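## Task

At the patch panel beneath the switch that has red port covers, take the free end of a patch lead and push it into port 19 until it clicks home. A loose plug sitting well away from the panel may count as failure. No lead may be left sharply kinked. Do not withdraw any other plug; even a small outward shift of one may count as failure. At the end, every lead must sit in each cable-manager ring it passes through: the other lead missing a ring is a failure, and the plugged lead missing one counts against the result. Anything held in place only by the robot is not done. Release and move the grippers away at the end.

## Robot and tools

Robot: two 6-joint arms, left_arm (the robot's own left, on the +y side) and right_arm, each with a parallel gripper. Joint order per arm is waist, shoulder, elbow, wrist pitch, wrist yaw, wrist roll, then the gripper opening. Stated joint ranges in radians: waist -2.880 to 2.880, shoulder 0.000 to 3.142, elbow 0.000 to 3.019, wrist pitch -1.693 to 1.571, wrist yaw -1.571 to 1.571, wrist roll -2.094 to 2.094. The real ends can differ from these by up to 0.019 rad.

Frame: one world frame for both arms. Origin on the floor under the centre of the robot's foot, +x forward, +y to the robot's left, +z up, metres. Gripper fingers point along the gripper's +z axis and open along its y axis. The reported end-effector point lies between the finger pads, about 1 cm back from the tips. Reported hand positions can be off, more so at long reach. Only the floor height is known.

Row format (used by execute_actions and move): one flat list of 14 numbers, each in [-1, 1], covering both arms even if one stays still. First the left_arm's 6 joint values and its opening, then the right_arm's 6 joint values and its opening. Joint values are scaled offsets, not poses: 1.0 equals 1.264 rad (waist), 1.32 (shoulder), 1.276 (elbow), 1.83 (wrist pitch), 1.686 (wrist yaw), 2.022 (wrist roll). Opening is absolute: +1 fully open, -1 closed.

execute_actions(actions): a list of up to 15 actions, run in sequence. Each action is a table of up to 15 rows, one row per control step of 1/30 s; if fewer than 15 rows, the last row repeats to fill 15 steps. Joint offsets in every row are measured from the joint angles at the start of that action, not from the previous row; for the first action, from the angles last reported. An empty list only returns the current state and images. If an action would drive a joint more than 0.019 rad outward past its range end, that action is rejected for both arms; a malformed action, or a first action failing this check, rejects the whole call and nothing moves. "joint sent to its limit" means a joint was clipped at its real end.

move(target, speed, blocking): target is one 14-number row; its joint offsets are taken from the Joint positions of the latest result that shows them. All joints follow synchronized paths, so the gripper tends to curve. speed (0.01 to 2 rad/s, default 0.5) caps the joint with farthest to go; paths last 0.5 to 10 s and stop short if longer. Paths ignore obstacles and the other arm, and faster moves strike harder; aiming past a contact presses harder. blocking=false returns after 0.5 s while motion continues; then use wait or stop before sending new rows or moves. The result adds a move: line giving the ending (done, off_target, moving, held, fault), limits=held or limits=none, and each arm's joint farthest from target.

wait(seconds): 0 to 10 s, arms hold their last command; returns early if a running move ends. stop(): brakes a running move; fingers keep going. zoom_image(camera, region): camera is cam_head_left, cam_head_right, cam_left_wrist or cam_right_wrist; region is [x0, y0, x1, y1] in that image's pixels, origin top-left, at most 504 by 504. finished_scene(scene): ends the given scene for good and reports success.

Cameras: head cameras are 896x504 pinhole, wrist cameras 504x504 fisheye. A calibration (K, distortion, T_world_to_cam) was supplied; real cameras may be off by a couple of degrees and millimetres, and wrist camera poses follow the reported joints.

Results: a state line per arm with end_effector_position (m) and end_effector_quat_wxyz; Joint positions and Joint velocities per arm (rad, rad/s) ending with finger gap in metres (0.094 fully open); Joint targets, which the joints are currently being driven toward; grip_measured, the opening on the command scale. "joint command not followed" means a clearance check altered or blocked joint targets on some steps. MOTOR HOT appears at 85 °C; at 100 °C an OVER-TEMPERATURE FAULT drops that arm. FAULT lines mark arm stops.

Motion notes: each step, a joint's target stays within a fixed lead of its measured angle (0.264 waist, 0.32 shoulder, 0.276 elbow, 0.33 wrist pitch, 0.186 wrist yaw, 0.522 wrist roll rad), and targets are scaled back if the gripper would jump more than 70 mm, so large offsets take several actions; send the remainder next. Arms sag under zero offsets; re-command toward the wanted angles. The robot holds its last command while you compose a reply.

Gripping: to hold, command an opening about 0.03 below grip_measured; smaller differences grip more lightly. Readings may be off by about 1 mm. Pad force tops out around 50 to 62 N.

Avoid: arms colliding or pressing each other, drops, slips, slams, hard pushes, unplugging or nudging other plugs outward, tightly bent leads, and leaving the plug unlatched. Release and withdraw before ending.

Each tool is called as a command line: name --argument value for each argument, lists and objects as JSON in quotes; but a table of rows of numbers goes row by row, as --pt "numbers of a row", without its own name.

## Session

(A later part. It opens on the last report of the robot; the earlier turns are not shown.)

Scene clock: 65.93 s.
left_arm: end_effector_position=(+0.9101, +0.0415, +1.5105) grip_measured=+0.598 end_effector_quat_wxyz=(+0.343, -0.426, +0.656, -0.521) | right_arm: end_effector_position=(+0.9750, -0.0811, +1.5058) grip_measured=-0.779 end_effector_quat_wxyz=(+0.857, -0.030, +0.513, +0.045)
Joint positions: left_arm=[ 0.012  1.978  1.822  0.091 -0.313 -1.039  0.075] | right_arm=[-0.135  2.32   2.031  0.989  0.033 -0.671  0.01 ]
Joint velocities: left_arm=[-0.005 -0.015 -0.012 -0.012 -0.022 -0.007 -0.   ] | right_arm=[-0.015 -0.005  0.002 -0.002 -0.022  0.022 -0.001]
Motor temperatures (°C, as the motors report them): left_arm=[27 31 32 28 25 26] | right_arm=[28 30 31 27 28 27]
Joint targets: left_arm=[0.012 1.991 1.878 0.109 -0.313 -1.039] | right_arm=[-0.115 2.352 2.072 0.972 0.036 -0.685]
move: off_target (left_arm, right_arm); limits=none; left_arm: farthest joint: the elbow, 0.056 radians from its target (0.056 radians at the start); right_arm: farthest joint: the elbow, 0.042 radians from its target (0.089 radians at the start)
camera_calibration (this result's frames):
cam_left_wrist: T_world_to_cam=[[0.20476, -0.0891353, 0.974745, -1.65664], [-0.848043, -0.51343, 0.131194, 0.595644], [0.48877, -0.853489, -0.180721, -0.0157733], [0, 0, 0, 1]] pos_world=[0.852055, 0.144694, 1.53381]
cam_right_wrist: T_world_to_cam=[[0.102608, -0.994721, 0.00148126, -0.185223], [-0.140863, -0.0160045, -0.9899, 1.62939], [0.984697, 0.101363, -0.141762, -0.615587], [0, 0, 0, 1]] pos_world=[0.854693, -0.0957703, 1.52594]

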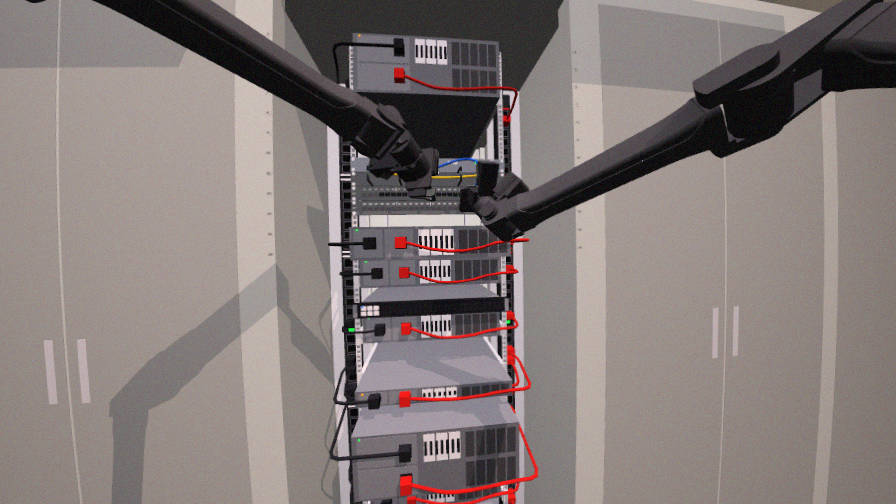

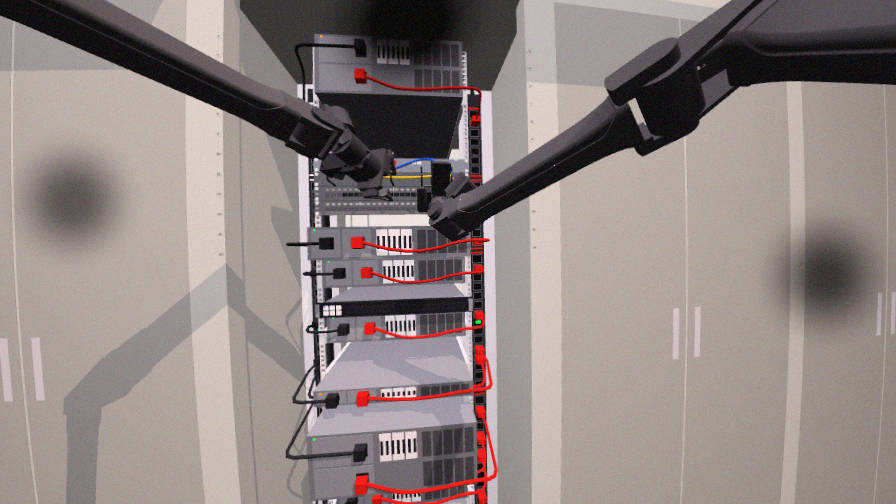

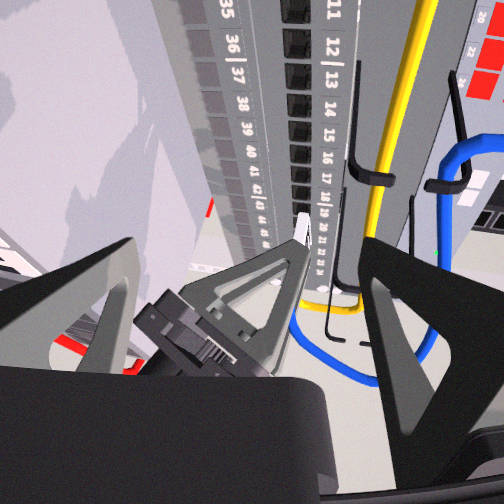

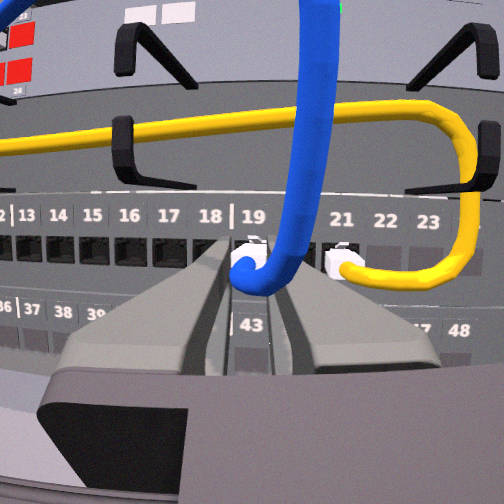

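move --target '[0,0.01,0.044,0.01,0,0,0.6, 0.016,0.028,0.032,-0.009,-0.006,-0.007,-0.81]' --speed 0.1

zoom_image --camera "cam_left_wrist" --region '[220, 170, 400, 350]'

zoom_image --camera "cam_right_wrist" --region '[150, 170, 390, 310]'

Scene clock: 67.33 s.
left_arm: end_effector_position=(+0.9101, +0.0415, +1.5105) grip_measured=+0.598 end_effector_quat_wxyz=(+0.343, -0.426, +0.656, -0.521) | right_arm: end_effector_position=(+0.9744, -0.0780, +1.5029) grip_measured=-0.779 end_effector_quat_wxyz=(+0.857, -0.033, +0.513, +0.047)
Joint positions: left_arm=[ 0.012  1.978  1.822  0.091 -0.313 -1.039  0.075] | right_arm=[-0.135  2.325  2.031  0.989  0.027 -0.671  0.01 ]
Joint velocities: left_arm=[-0.015 -0.005 -0.007 -0.007  0.022 -0.007 -0.001] | right_arm=[-0.015  0.005 -0.012 -0.017  0.007 -0.051 -0.001]
Motor temperatures (°C, as the motors report them): left_arm=[27 31 33 28 25 26] | right_arm=[28 30 31 27 28 27]
Joint targets: left_arm=[0.012 1.991 1.878 0.109 -0.313 -1.039] | right_arm=[-0.115 2.357 2.071 0.972 0.023 -0.686]
move: off_target (left_arm, right_arm); limits=none; left_arm: farthest joint: the elbow, 0.056 radians from its target (0.056 radians at the start); right_arm: farthest joint: the elbow, 0.041 radians from its target (0.041 radians at the start)
camera_calibration (this result's frames):
cam_left_wrist: T_world_to_cam=[[0.20476, -0.0891353, 0.974745, -1.65664], [-0.848043, -0.51343, 0.131194, 0.595644], [0.48877, -0.853489, -0.180721, -0.0157733], [0, 0, 0, 1]] pos_world=[0.852055, 0.144694, 1.53381]
cam_right_wrist: T_world_to_cam=[[0.108703, -0.994062, 0.00491942, -0.193223], [-0.140671, -0.0202813, -0.989849, 1.62586], [0.984071, 0.106908, -0.14204, -0.614304], [0, 0, 0, 1]] pos_world=[0.854234, -0.0934277, 1.52305]

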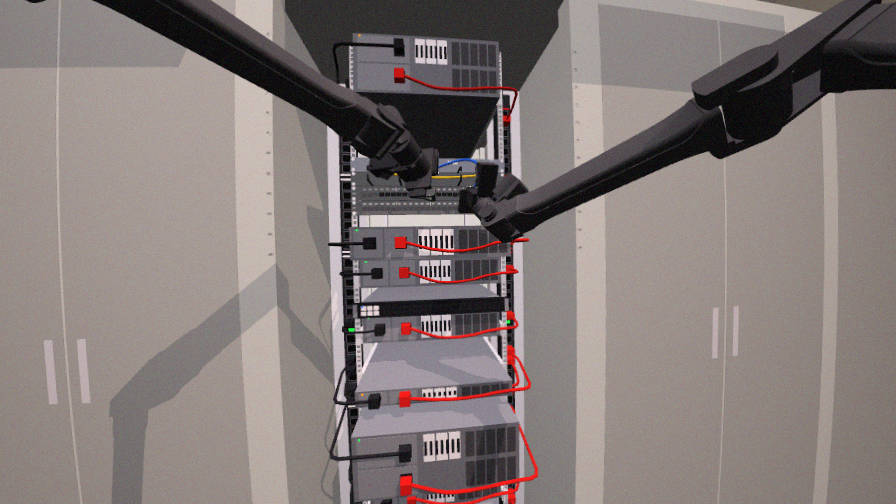

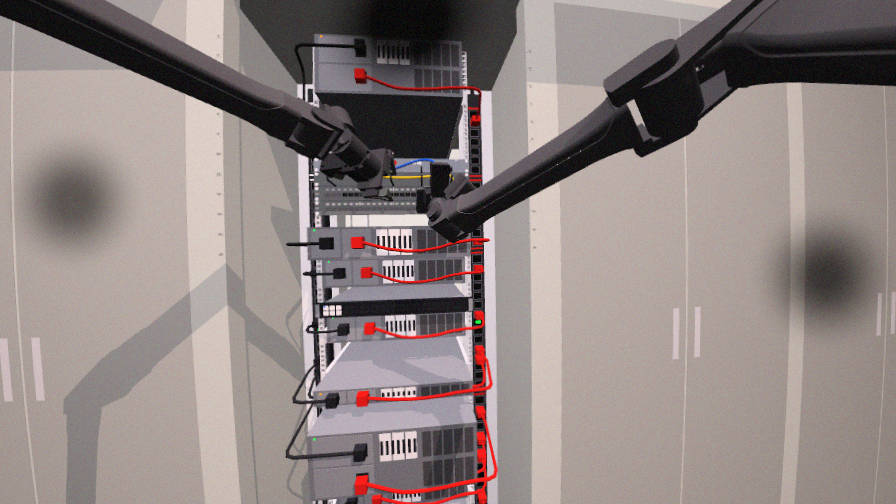

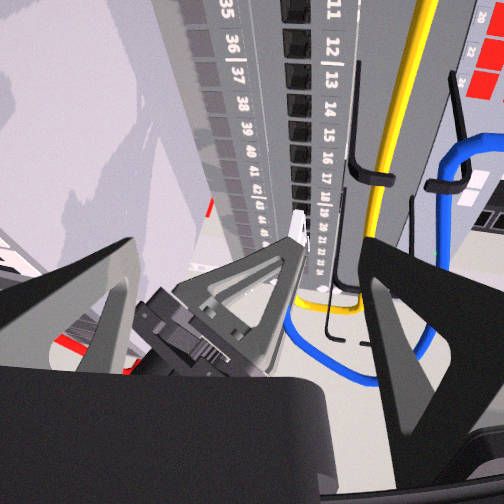

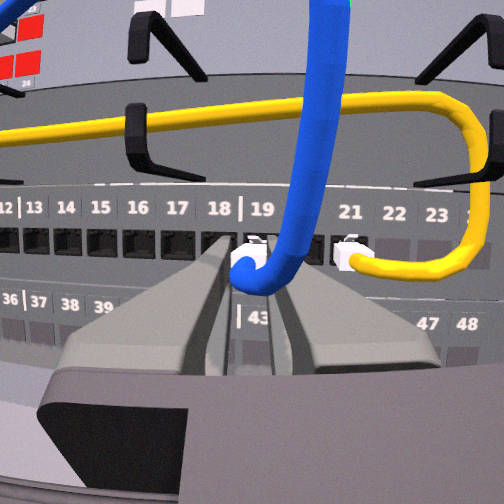

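Region (220, 170, 400, 350) of cam_left_wrist's 504x504 image, scaled by 2.800, with more detail than that image has.

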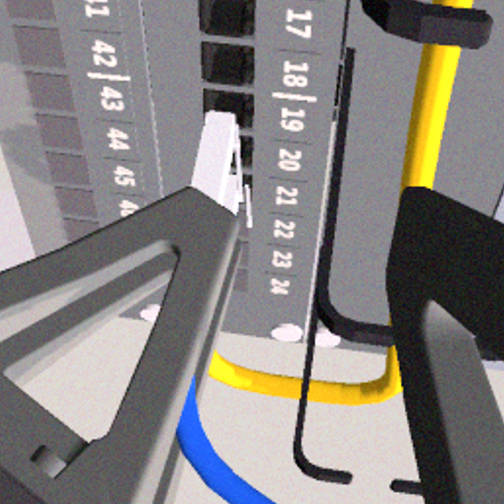

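Region (150, 170, 390, 310) of cam_right_wrist's 504x504 image, scaled by 2.100, with more detail than that image has; it fills the top 294 rows of this view, and the rest is white.

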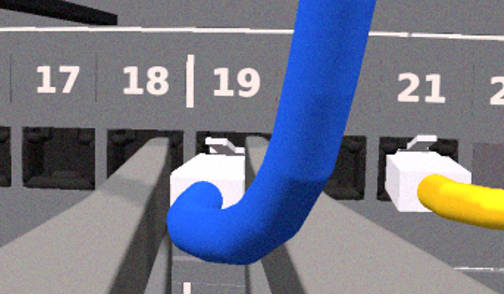

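execute_actions --actions '[[[0,0.01,0.044,0.01,0,0,0.6,-0.0158,0.0242,0.0321,-0.0093,-0.002,-0.007,-0.81],[0,0.01,0.044,0.01,0,0,0.6,-0.0158,0.0242,0.0321,-0.0093,-0.002,-0.007,-0.81],[0,0.01,0.044,0.01,0,0,0.6,-0.0162,0.026,0.0362,-0.0109,-0.002,-0.007,-0.81],[0,0.01,0.044,0.01,0,0,0.6,-0.0165,0.0278,0.0403,-0.0124,-0.002,-0.007,-0.81],[0,0.01,0.044,0.01,0,0,0.6,-0.0169,0.0295,0.0443,-0.014,-0.002,-0.007,-0.81],[0,0.01,0.044,0.01,0,0,0.6,-0.0173,0.0313,0.0484,-0.0155,-0.002,-0.007,-0.81],[0,0.01,0.044,0.01,0,0,0.6,-0.0177,0.0331,0.0525,-0.0171,-0.002,-0.007,-0.81],[0,0.01,0.044,0.01,0,0,0.6,-0.018,0.0349,0.0566,-0.0187,-0.002,-0.007,-0.81],[0,0.01,0.044,0.01,0,0,0.6,-0.0184,0.0367,0.0607,-0.0202,-0.002,-0.007,-0.81],[0,0.01,0.044,0.01,0,0,0.6,-0.0188,0.0384,0.0647,-0.0218,-0.002,-0.007,-0.81],[0,0.01,0.044,0.01,0,0,0.6,-0.0191,0.0402,0.0688,-0.0233,-0.002,-0.007,-0.81],[0,0.01,0.044,0.01,0,0,0.6,-0.0195,0.042,0.0729,-0.0249,-0.002,-0.007,-0.81]]]'

wait --seconds 0.5

zoom_image --camera "cam_left_wrist" --region '[220, 170, 400, 350]'

zoom_image --camera "cam_right_wrist" --region '[150, 170, 390, 310]'

Scene clock: 68.97 s.
left_arm: end_effector_position=(+0.9101, +0.0415, +1.5105) grip_measured=+0.598 end_effector_quat_wxyz=(+0.343, -0.426, +0.656, -0.521) | right_arm: end_effector_position=(+0.9798, -0.0760, +1.5045) grip_measured=-0.779 end_effector_quat_wxyz=(+0.857, -0.034, +0.512, +0.047)
Joint positions: left_arm=[ 0.012  1.978  1.822  0.091 -0.313 -1.039  0.075] | right_arm=[-0.135  2.34   2.065  0.97   0.026 -0.673  0.01 ]
Joint velocities: left_arm=[-0.005  0.005 -0.007 -0.007 -0.081  0.022 -0.   ] | right_arm=[-0.015 -0.005 -0.022  0.002 -0.051 -0.037 -0.   ]
Motor temperatures (°C, as the motors report them): left_arm=[27 32 33 28 25 26] | right_arm=[28 30 32 27 28 27]
Joint targets: left_arm=[0.012 1.991 1.878 0.109 -0.313 -1.039] | right_arm=[-0.160 2.380 2.124 0.943 0.024 -0.686]
camera_calibration (this result's frames):
cam_left_wrist: T_world_to_cam=[[0.20476, -0.0891353, 0.974745, -1.65664], [-0.848043, -0.51343, 0.131194, 0.595644], [0.48877, -0.853489, -0.180721, -0.0157733], [0, 0, 0, 1]] pos_world=[0.852055, 0.144694, 1.53381]
cam_right_wrist: T_world_to_cam=[[0.108369, -0.99409, 0.00643673, -0.193773], [-0.139214, -0.0215866, -0.990027, 1.62701], [0.984315, 0.106392, -0.14073, -0.621796], [0, 0, 0, 1]] pos_world=[0.859544, -0.0913514, 1.52453]

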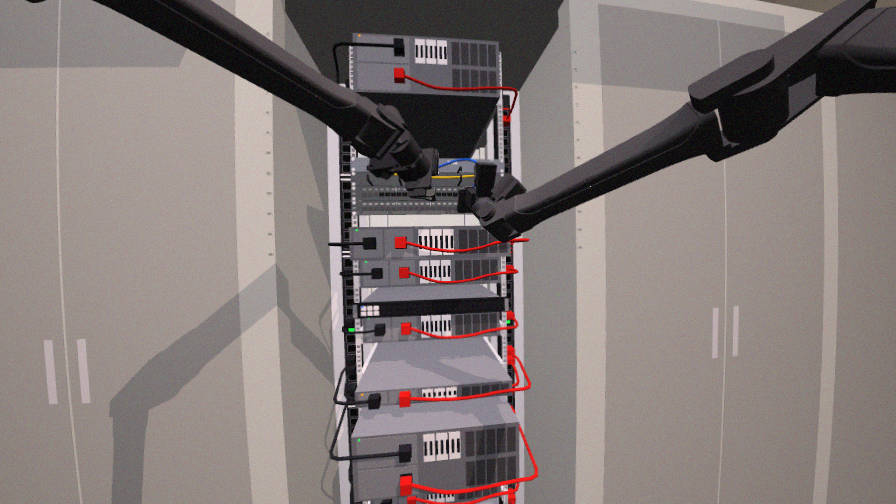

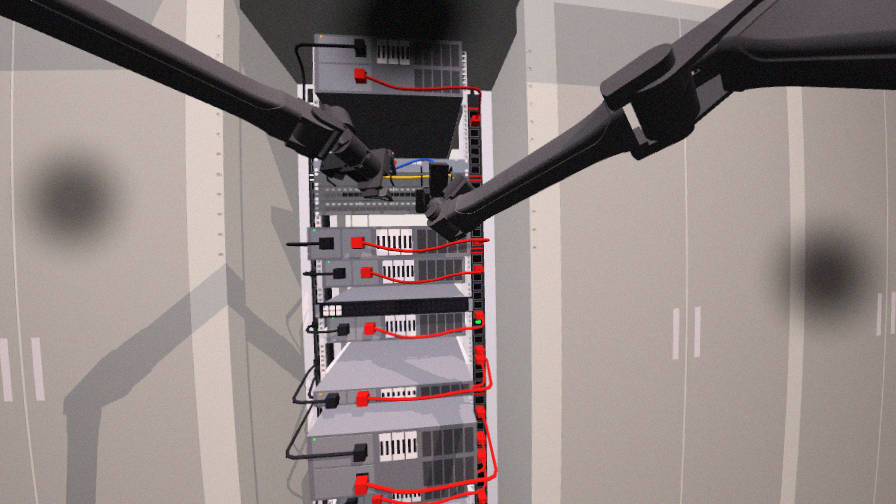

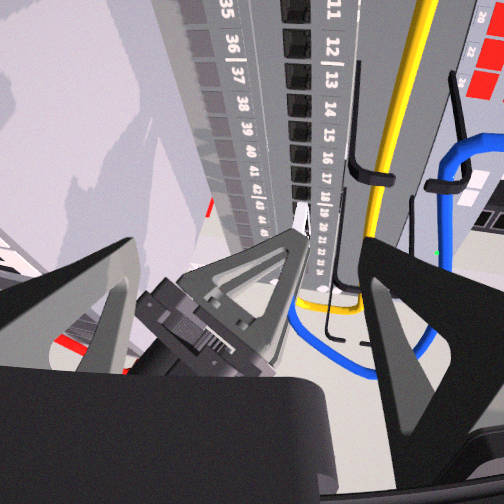

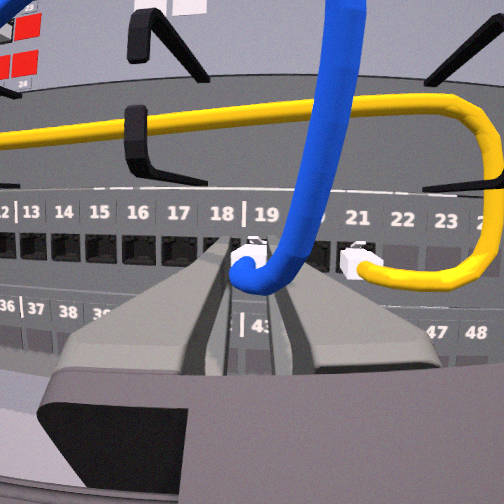

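Scene clock: 69.47 s.
left_arm: end_effector_position=(+0.9101, +0.0415, +1.5105) grip_measured=+0.598 end_effector_quat_wxyz=(+0.343, -0.426, +0.656, -0.521) | right_arm: end_effector_position=(+0.9798, -0.0760, +1.5045) grip_measured=-0.779 end_effector_quat_wxyz=(+0.857, -0.034, +0.512, +0.046)
Joint positions: left_arm=[ 0.012  1.978  1.822  0.091 -0.313 -1.039  0.075] | right_arm=[-0.135  2.34   2.065  0.97   0.026 -0.673  0.01 ]
Joint velocities: left_arm=[-0.005  0.005 -0.002  0.002 -0.066 -0.037 -0.001] | right_arm=[-0.005 -0.005  0.007 -0.012 -0.051 -0.051 -0.   ]
Motor temperatures (°C, as the motors report them): left_arm=[27 32 33 28 25 26] | right_arm=[28 30 32 27 28 27]
Joint targets: left_arm=[0.012 1.991 1.878 0.109 -0.313 -1.039] | right_arm=[-0.160 2.380 2.124 0.943 0.024 -0.686]
wait: 0.50 s; at rest by 0.17 s
camera_calibration (this result's frames):
cam_left_wrist: T_world_to_cam=[[0.20476, -0.0891353, 0.974745, -1.65664], [-0.848043, -0.51343, 0.131194, 0.595644], [0.48877, -0.853489, -0.180721, -0.0157733], [0, 0, 0, 1]] pos_world=[0.852055, 0.144694, 1.53381]
cam_right_wrist: T_world_to_cam=[[0.10819, -0.994107, 0.00677284, -0.194104], [-0.139177, -0.0218919, -0.990025, 1.62695], [0.98434, 0.106168, -0.140726, -0.621844], [0, 0, 0, 1]] pos_world=[0.85954, -0.091323, 1.52453]

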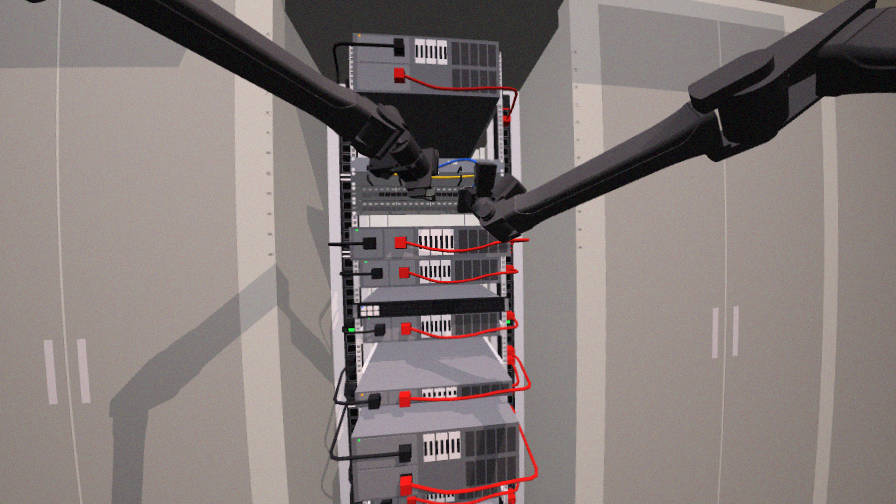

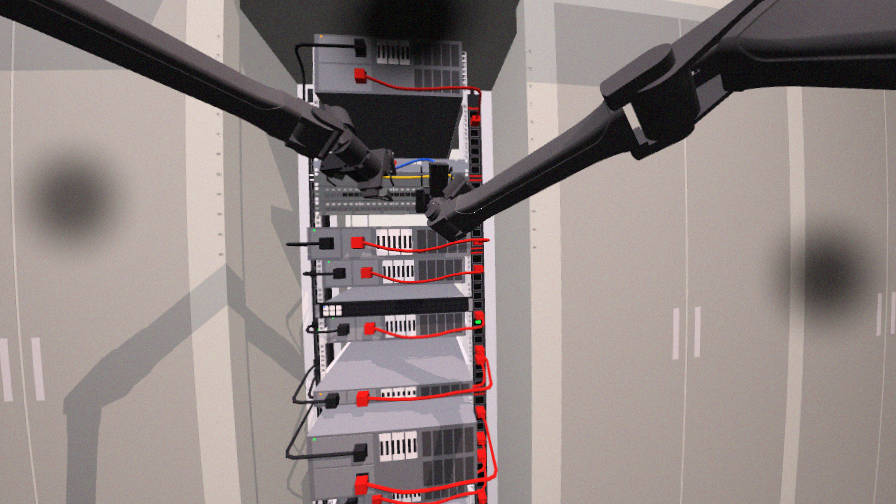

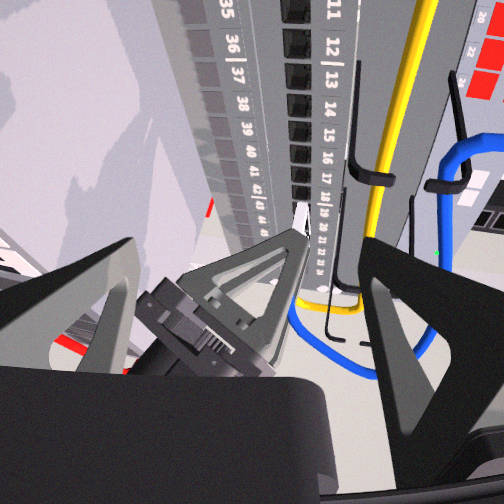

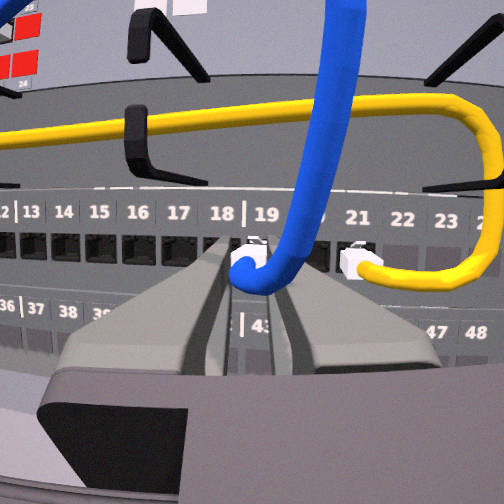

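Region (220, 170, 400, 350) of cam_left_wrist's 504x504 image, scaled by 2.800, with more detail than that image has.

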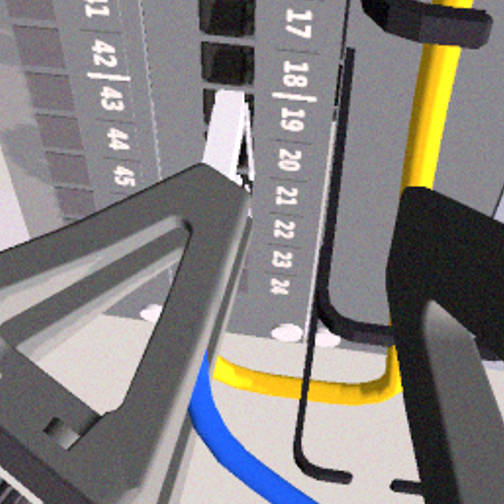

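Region (150, 170, 390, 310) of cam_right_wrist's 504x504 image, scaled by 2.100, with more detail than that image has; it fills the top 294 rows of this view, and the rest is white.

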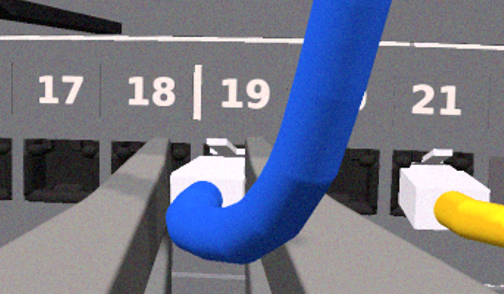

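execute_actions --actions '[[[0,0.01,0.044,0.01,0,0,0.6,-0.018,0.02,0.028,-0.008,0,-0.006,-0.81],[0,0.01,0.044,0.01,0,0,0.6,-0.018,0.02,0.028,-0.008,0.002,-0.006,-0.81],[0,0.01,0.044,0.01,0,0,0.6,-0.018,0.02,0.028,-0.008,0.004,-0.006,-0.81],[0,0.01,0.044,0.01,0,0,0.6,-0.018,0.02,0.028,-0.008,0.006,-0.006,-0.81],[0,0.01,0.044,0.01,0,0,0.6,-0.018,0.02,0.028,-0.008,0.008,-0.006,-0.81],[0,0.01,0.044,0.01,0,0,0.6,-0.018,0.02,0.028,-0.008,0.011,-0.006,-0.81]]]'

zoom_image --camera "cam_left_wrist" --region '[220, 170, 400, 350]'

zoom_image --camera "cam_right_wrist" --region '[150, 170, 390, 310]'

Scene clock: 70.63 s.
left_arm: end_effector_position=(+0.9101, +0.0415, +1.5105) grip_measured=+0.598 end_effector_quat_wxyz=(+0.343, -0.426, +0.656, -0.521) | right_arm: end_effector_position=(+0.9801, -0.0767, +1.5040) grip_measured=-0.779 end_effector_quat_wxyz=(+0.856, -0.032, +0.514, +0.045)
Joint positions: left_arm=[ 0.012  1.978  1.822  0.091 -0.313 -1.039  0.075] | right_arm=[-0.135  2.34   2.065  0.97   0.031 -0.673  0.01 ]
Joint velocities: left_arm=[ 0.005 -0.015 -0.017  0.002  0.066  0.051 -0.001] | right_arm=[-0.024  0.005 -0.012  0.002 -0.007  0.007  0.001]
Motor temperatures (°C, as the motors report them): left_arm=[27 32 33 28 25 26] | right_arm=[28 30 32 27 28 27]
Joint targets: left_arm=[0.012 1.991 1.878 0.109 -0.313 -1.039] | right_arm=[-0.158 2.367 2.101 0.956 0.044 -0.685]
camera_calibration (this result's frames):
cam_left_wrist: T_world_to_cam=[[0.20476, -0.0891353, 0.974745, -1.65664], [-0.848043, -0.51343, 0.131194, 0.595644], [0.48877, -0.853489, -0.180721, -0.0157733], [0, 0, 0, 1]] pos_world=[0.852055, 0.144694, 1.53381]
cam_right_wrist: T_world_to_cam=[[0.104516, -0.994511, 0.00482587, -0.188324], [-0.142714, -0.0198001, -0.989566, 1.62943], [0.98423, 0.102737, -0.144, -0.617416], [0, 0, 0, 1]] pos_world=[0.859904, -0.091596, 1.52443]

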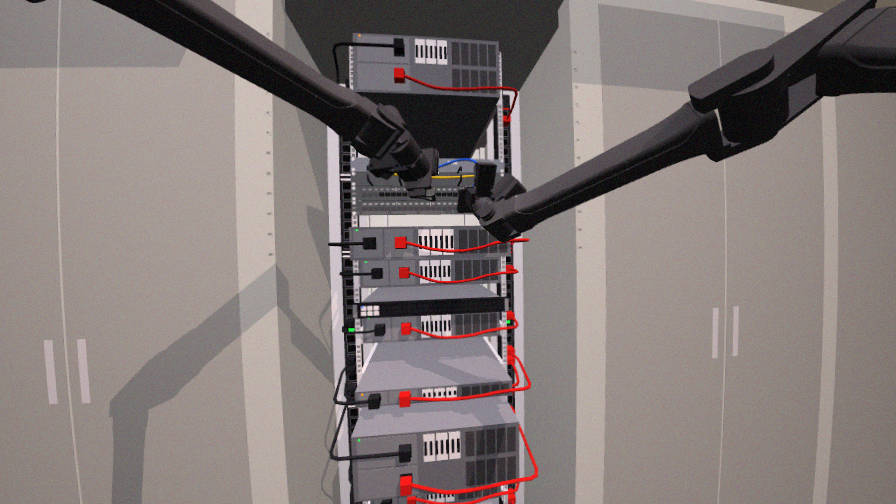

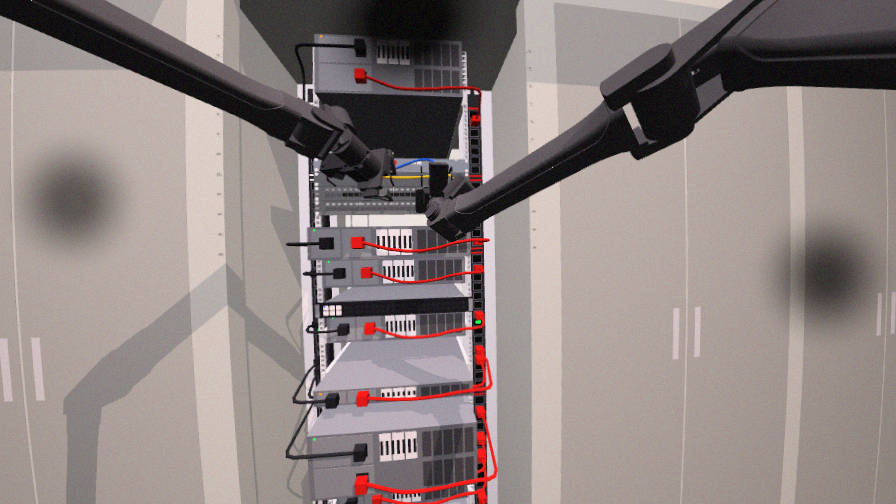

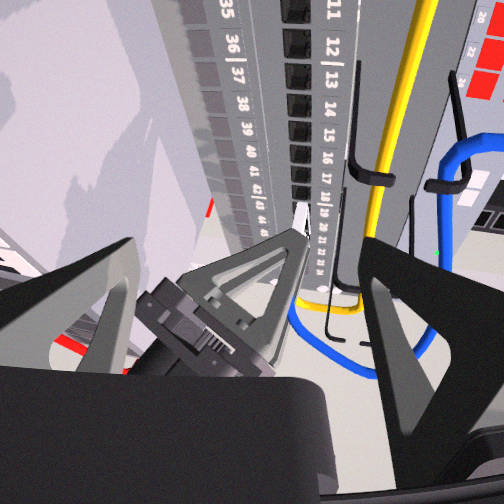

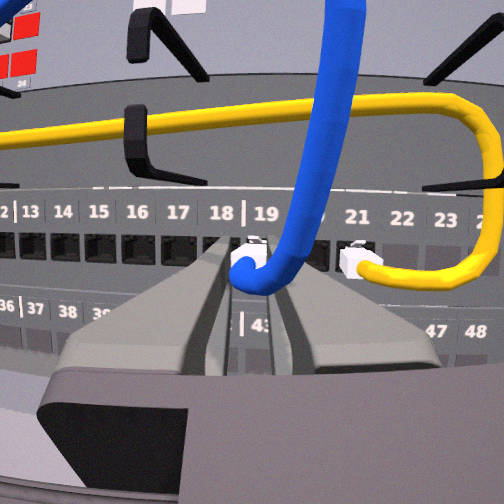

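Region (220, 170, 400, 350) of cam_left_wrist's 504x504 image, scaled by 2.800, with more detail than that image has.

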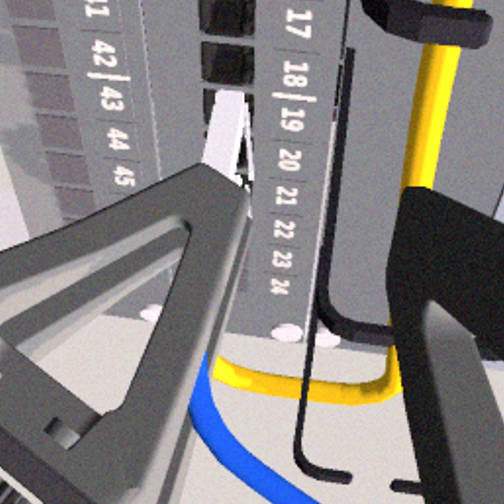

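Region (150, 170, 390, 310) of cam_right_wrist's 504x504 image, scaled by 2.100, with more detail than that image has; it fills the top 294 rows of this view, and the rest is white.

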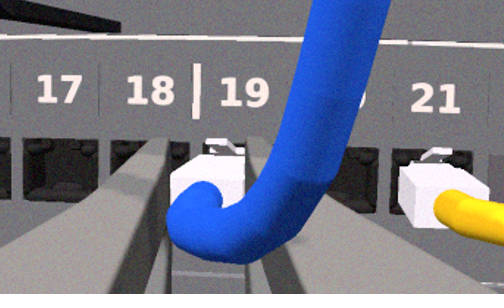

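execute_actions --actions '[[[0,0.01,0.044,0.01,0,0,0.6,-0.018,0.02,0.0,0.010,0.008,-0.006,-0.81],[0,0.01,0.044,0.01,0,0,0.6,-0.018,0.02,-0.001,0.013,0.008,-0.006,-0.81],[0,0.01,0.044,0.01,0,0,0.6,-0.018,0.02,-0.0025,0.016,0.008,-0.006,-0.81],[0,0.01,0.044,0.01,0,0,0.6,-0.018,0.02,-0.004,0.0185,0.008,-0.006,-0.81],[0,0.01,0.044,0.01,0,0,0.6,-0.018,0.02,-0.0055,0.021,0.008,-0.006,-0.81]]]'

zoom_image --camera "cam_left_wrist" --region '[220, 170, 400, 350]'

zoom_image --camera "cam_right_wrist" --region '[150, 170, 390, 310]'

Scene clock: 72.47 s.
left_arm: end_effector_position=(+0.9101, +0.0415, +1.5105) grip_measured=+0.598 end_effector_quat_wxyz=(+0.343, -0.426, +0.656, -0.521) | right_arm: end_effector_position=(+0.9791, -0.0798, +1.5030) grip_measured=-0.779 end_effector_quat_wxyz=(+0.857, -0.026, +0.513, +0.041)
Joint positions: left_arm=[ 0.012  1.978  1.822  0.091 -0.313 -1.039  0.075] | right_arm=[-0.136  2.34   2.06   0.987  0.042 -0.673  0.01 ]
Joint velocities: left_arm=[-0.005 -0.015  0.017  0.002  0.037 -0.037 -0.001] | right_arm=[ 0.005 -0.015 -0.027  0.027  0.022  0.022  0.   ]
Motor temperatures (°C, as the motors report them): left_arm=[27 32 34 28 25 26] | right_arm=[28 30 32 27 28 27]
Joint targets: left_arm=[0.012 1.991 1.878 0.109 -0.313 -1.039] | right_arm=[-0.158 2.367 2.058 1.009 0.045 -0.685]
camera_calibration (this result's frames):
cam_left_wrist: T_world_to_cam=[[0.20476, -0.0891353, 0.974745, -1.65664], [-0.848043, -0.51343, 0.131194, 0.595644], [0.48877, -0.853489, -0.180721, -0.0157733], [0, 0, 0, 1]] pos_world=[0.852055, 0.144694, 1.53381]
cam_right_wrist: T_world_to_cam=[[0.0909511, -0.995853, -0.00236524, -0.167291], [-0.141748, -0.0105948, -0.989846, 1.62839], [0.985716, 0.0903628, -0.142123, -0.621528], [0, 0, 0, 1]] pos_world=[0.858685, -0.0931817, 1.52312]

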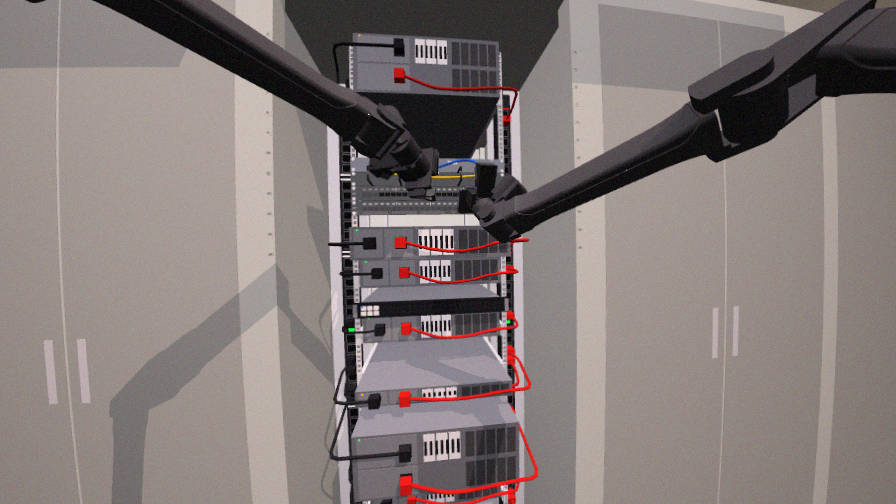

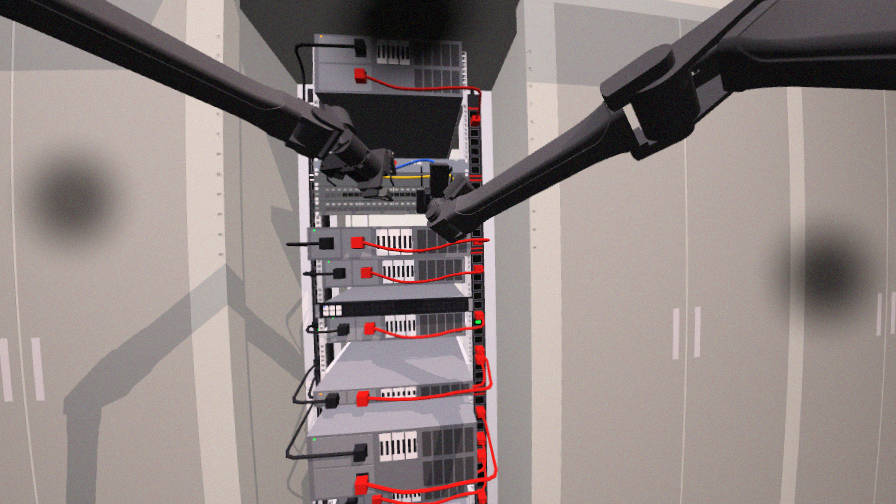

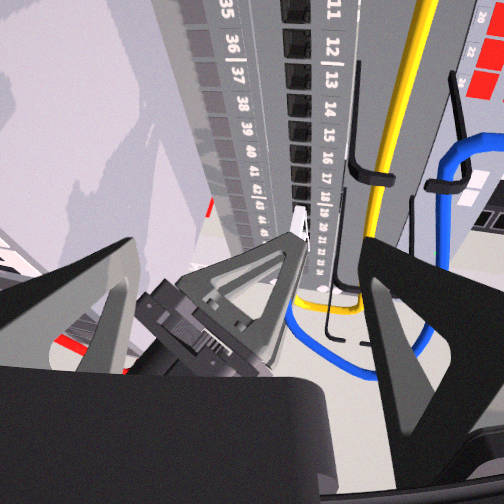

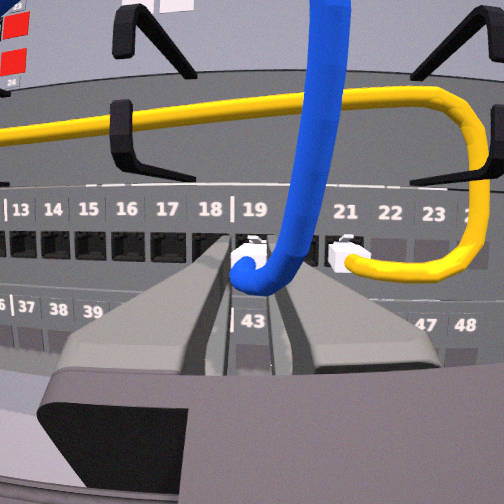

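Region (220, 170, 400, 350) of cam_left_wrist's 504x504 image, scaled by 2.800, with more detail than that image has.

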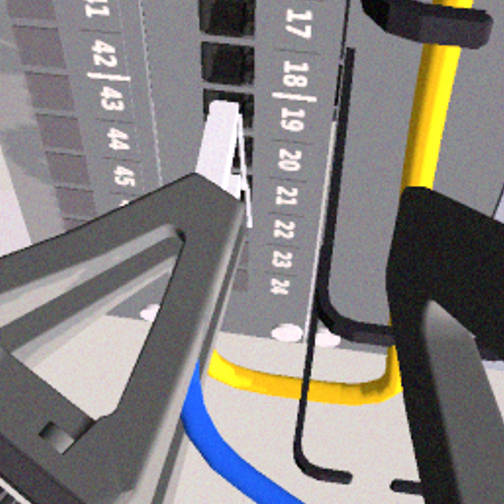

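Region (150, 170, 390, 310) of cam_right_wrist's 504x504 image, scaled by 2.100, with more detail than that image has; it fills the top 294 rows of this view, and the rest is white.

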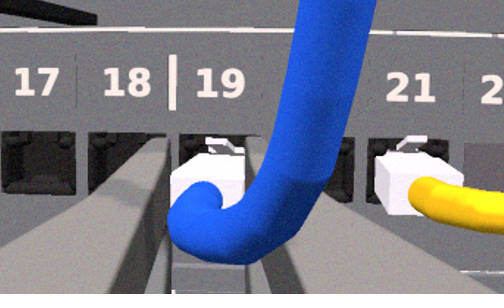

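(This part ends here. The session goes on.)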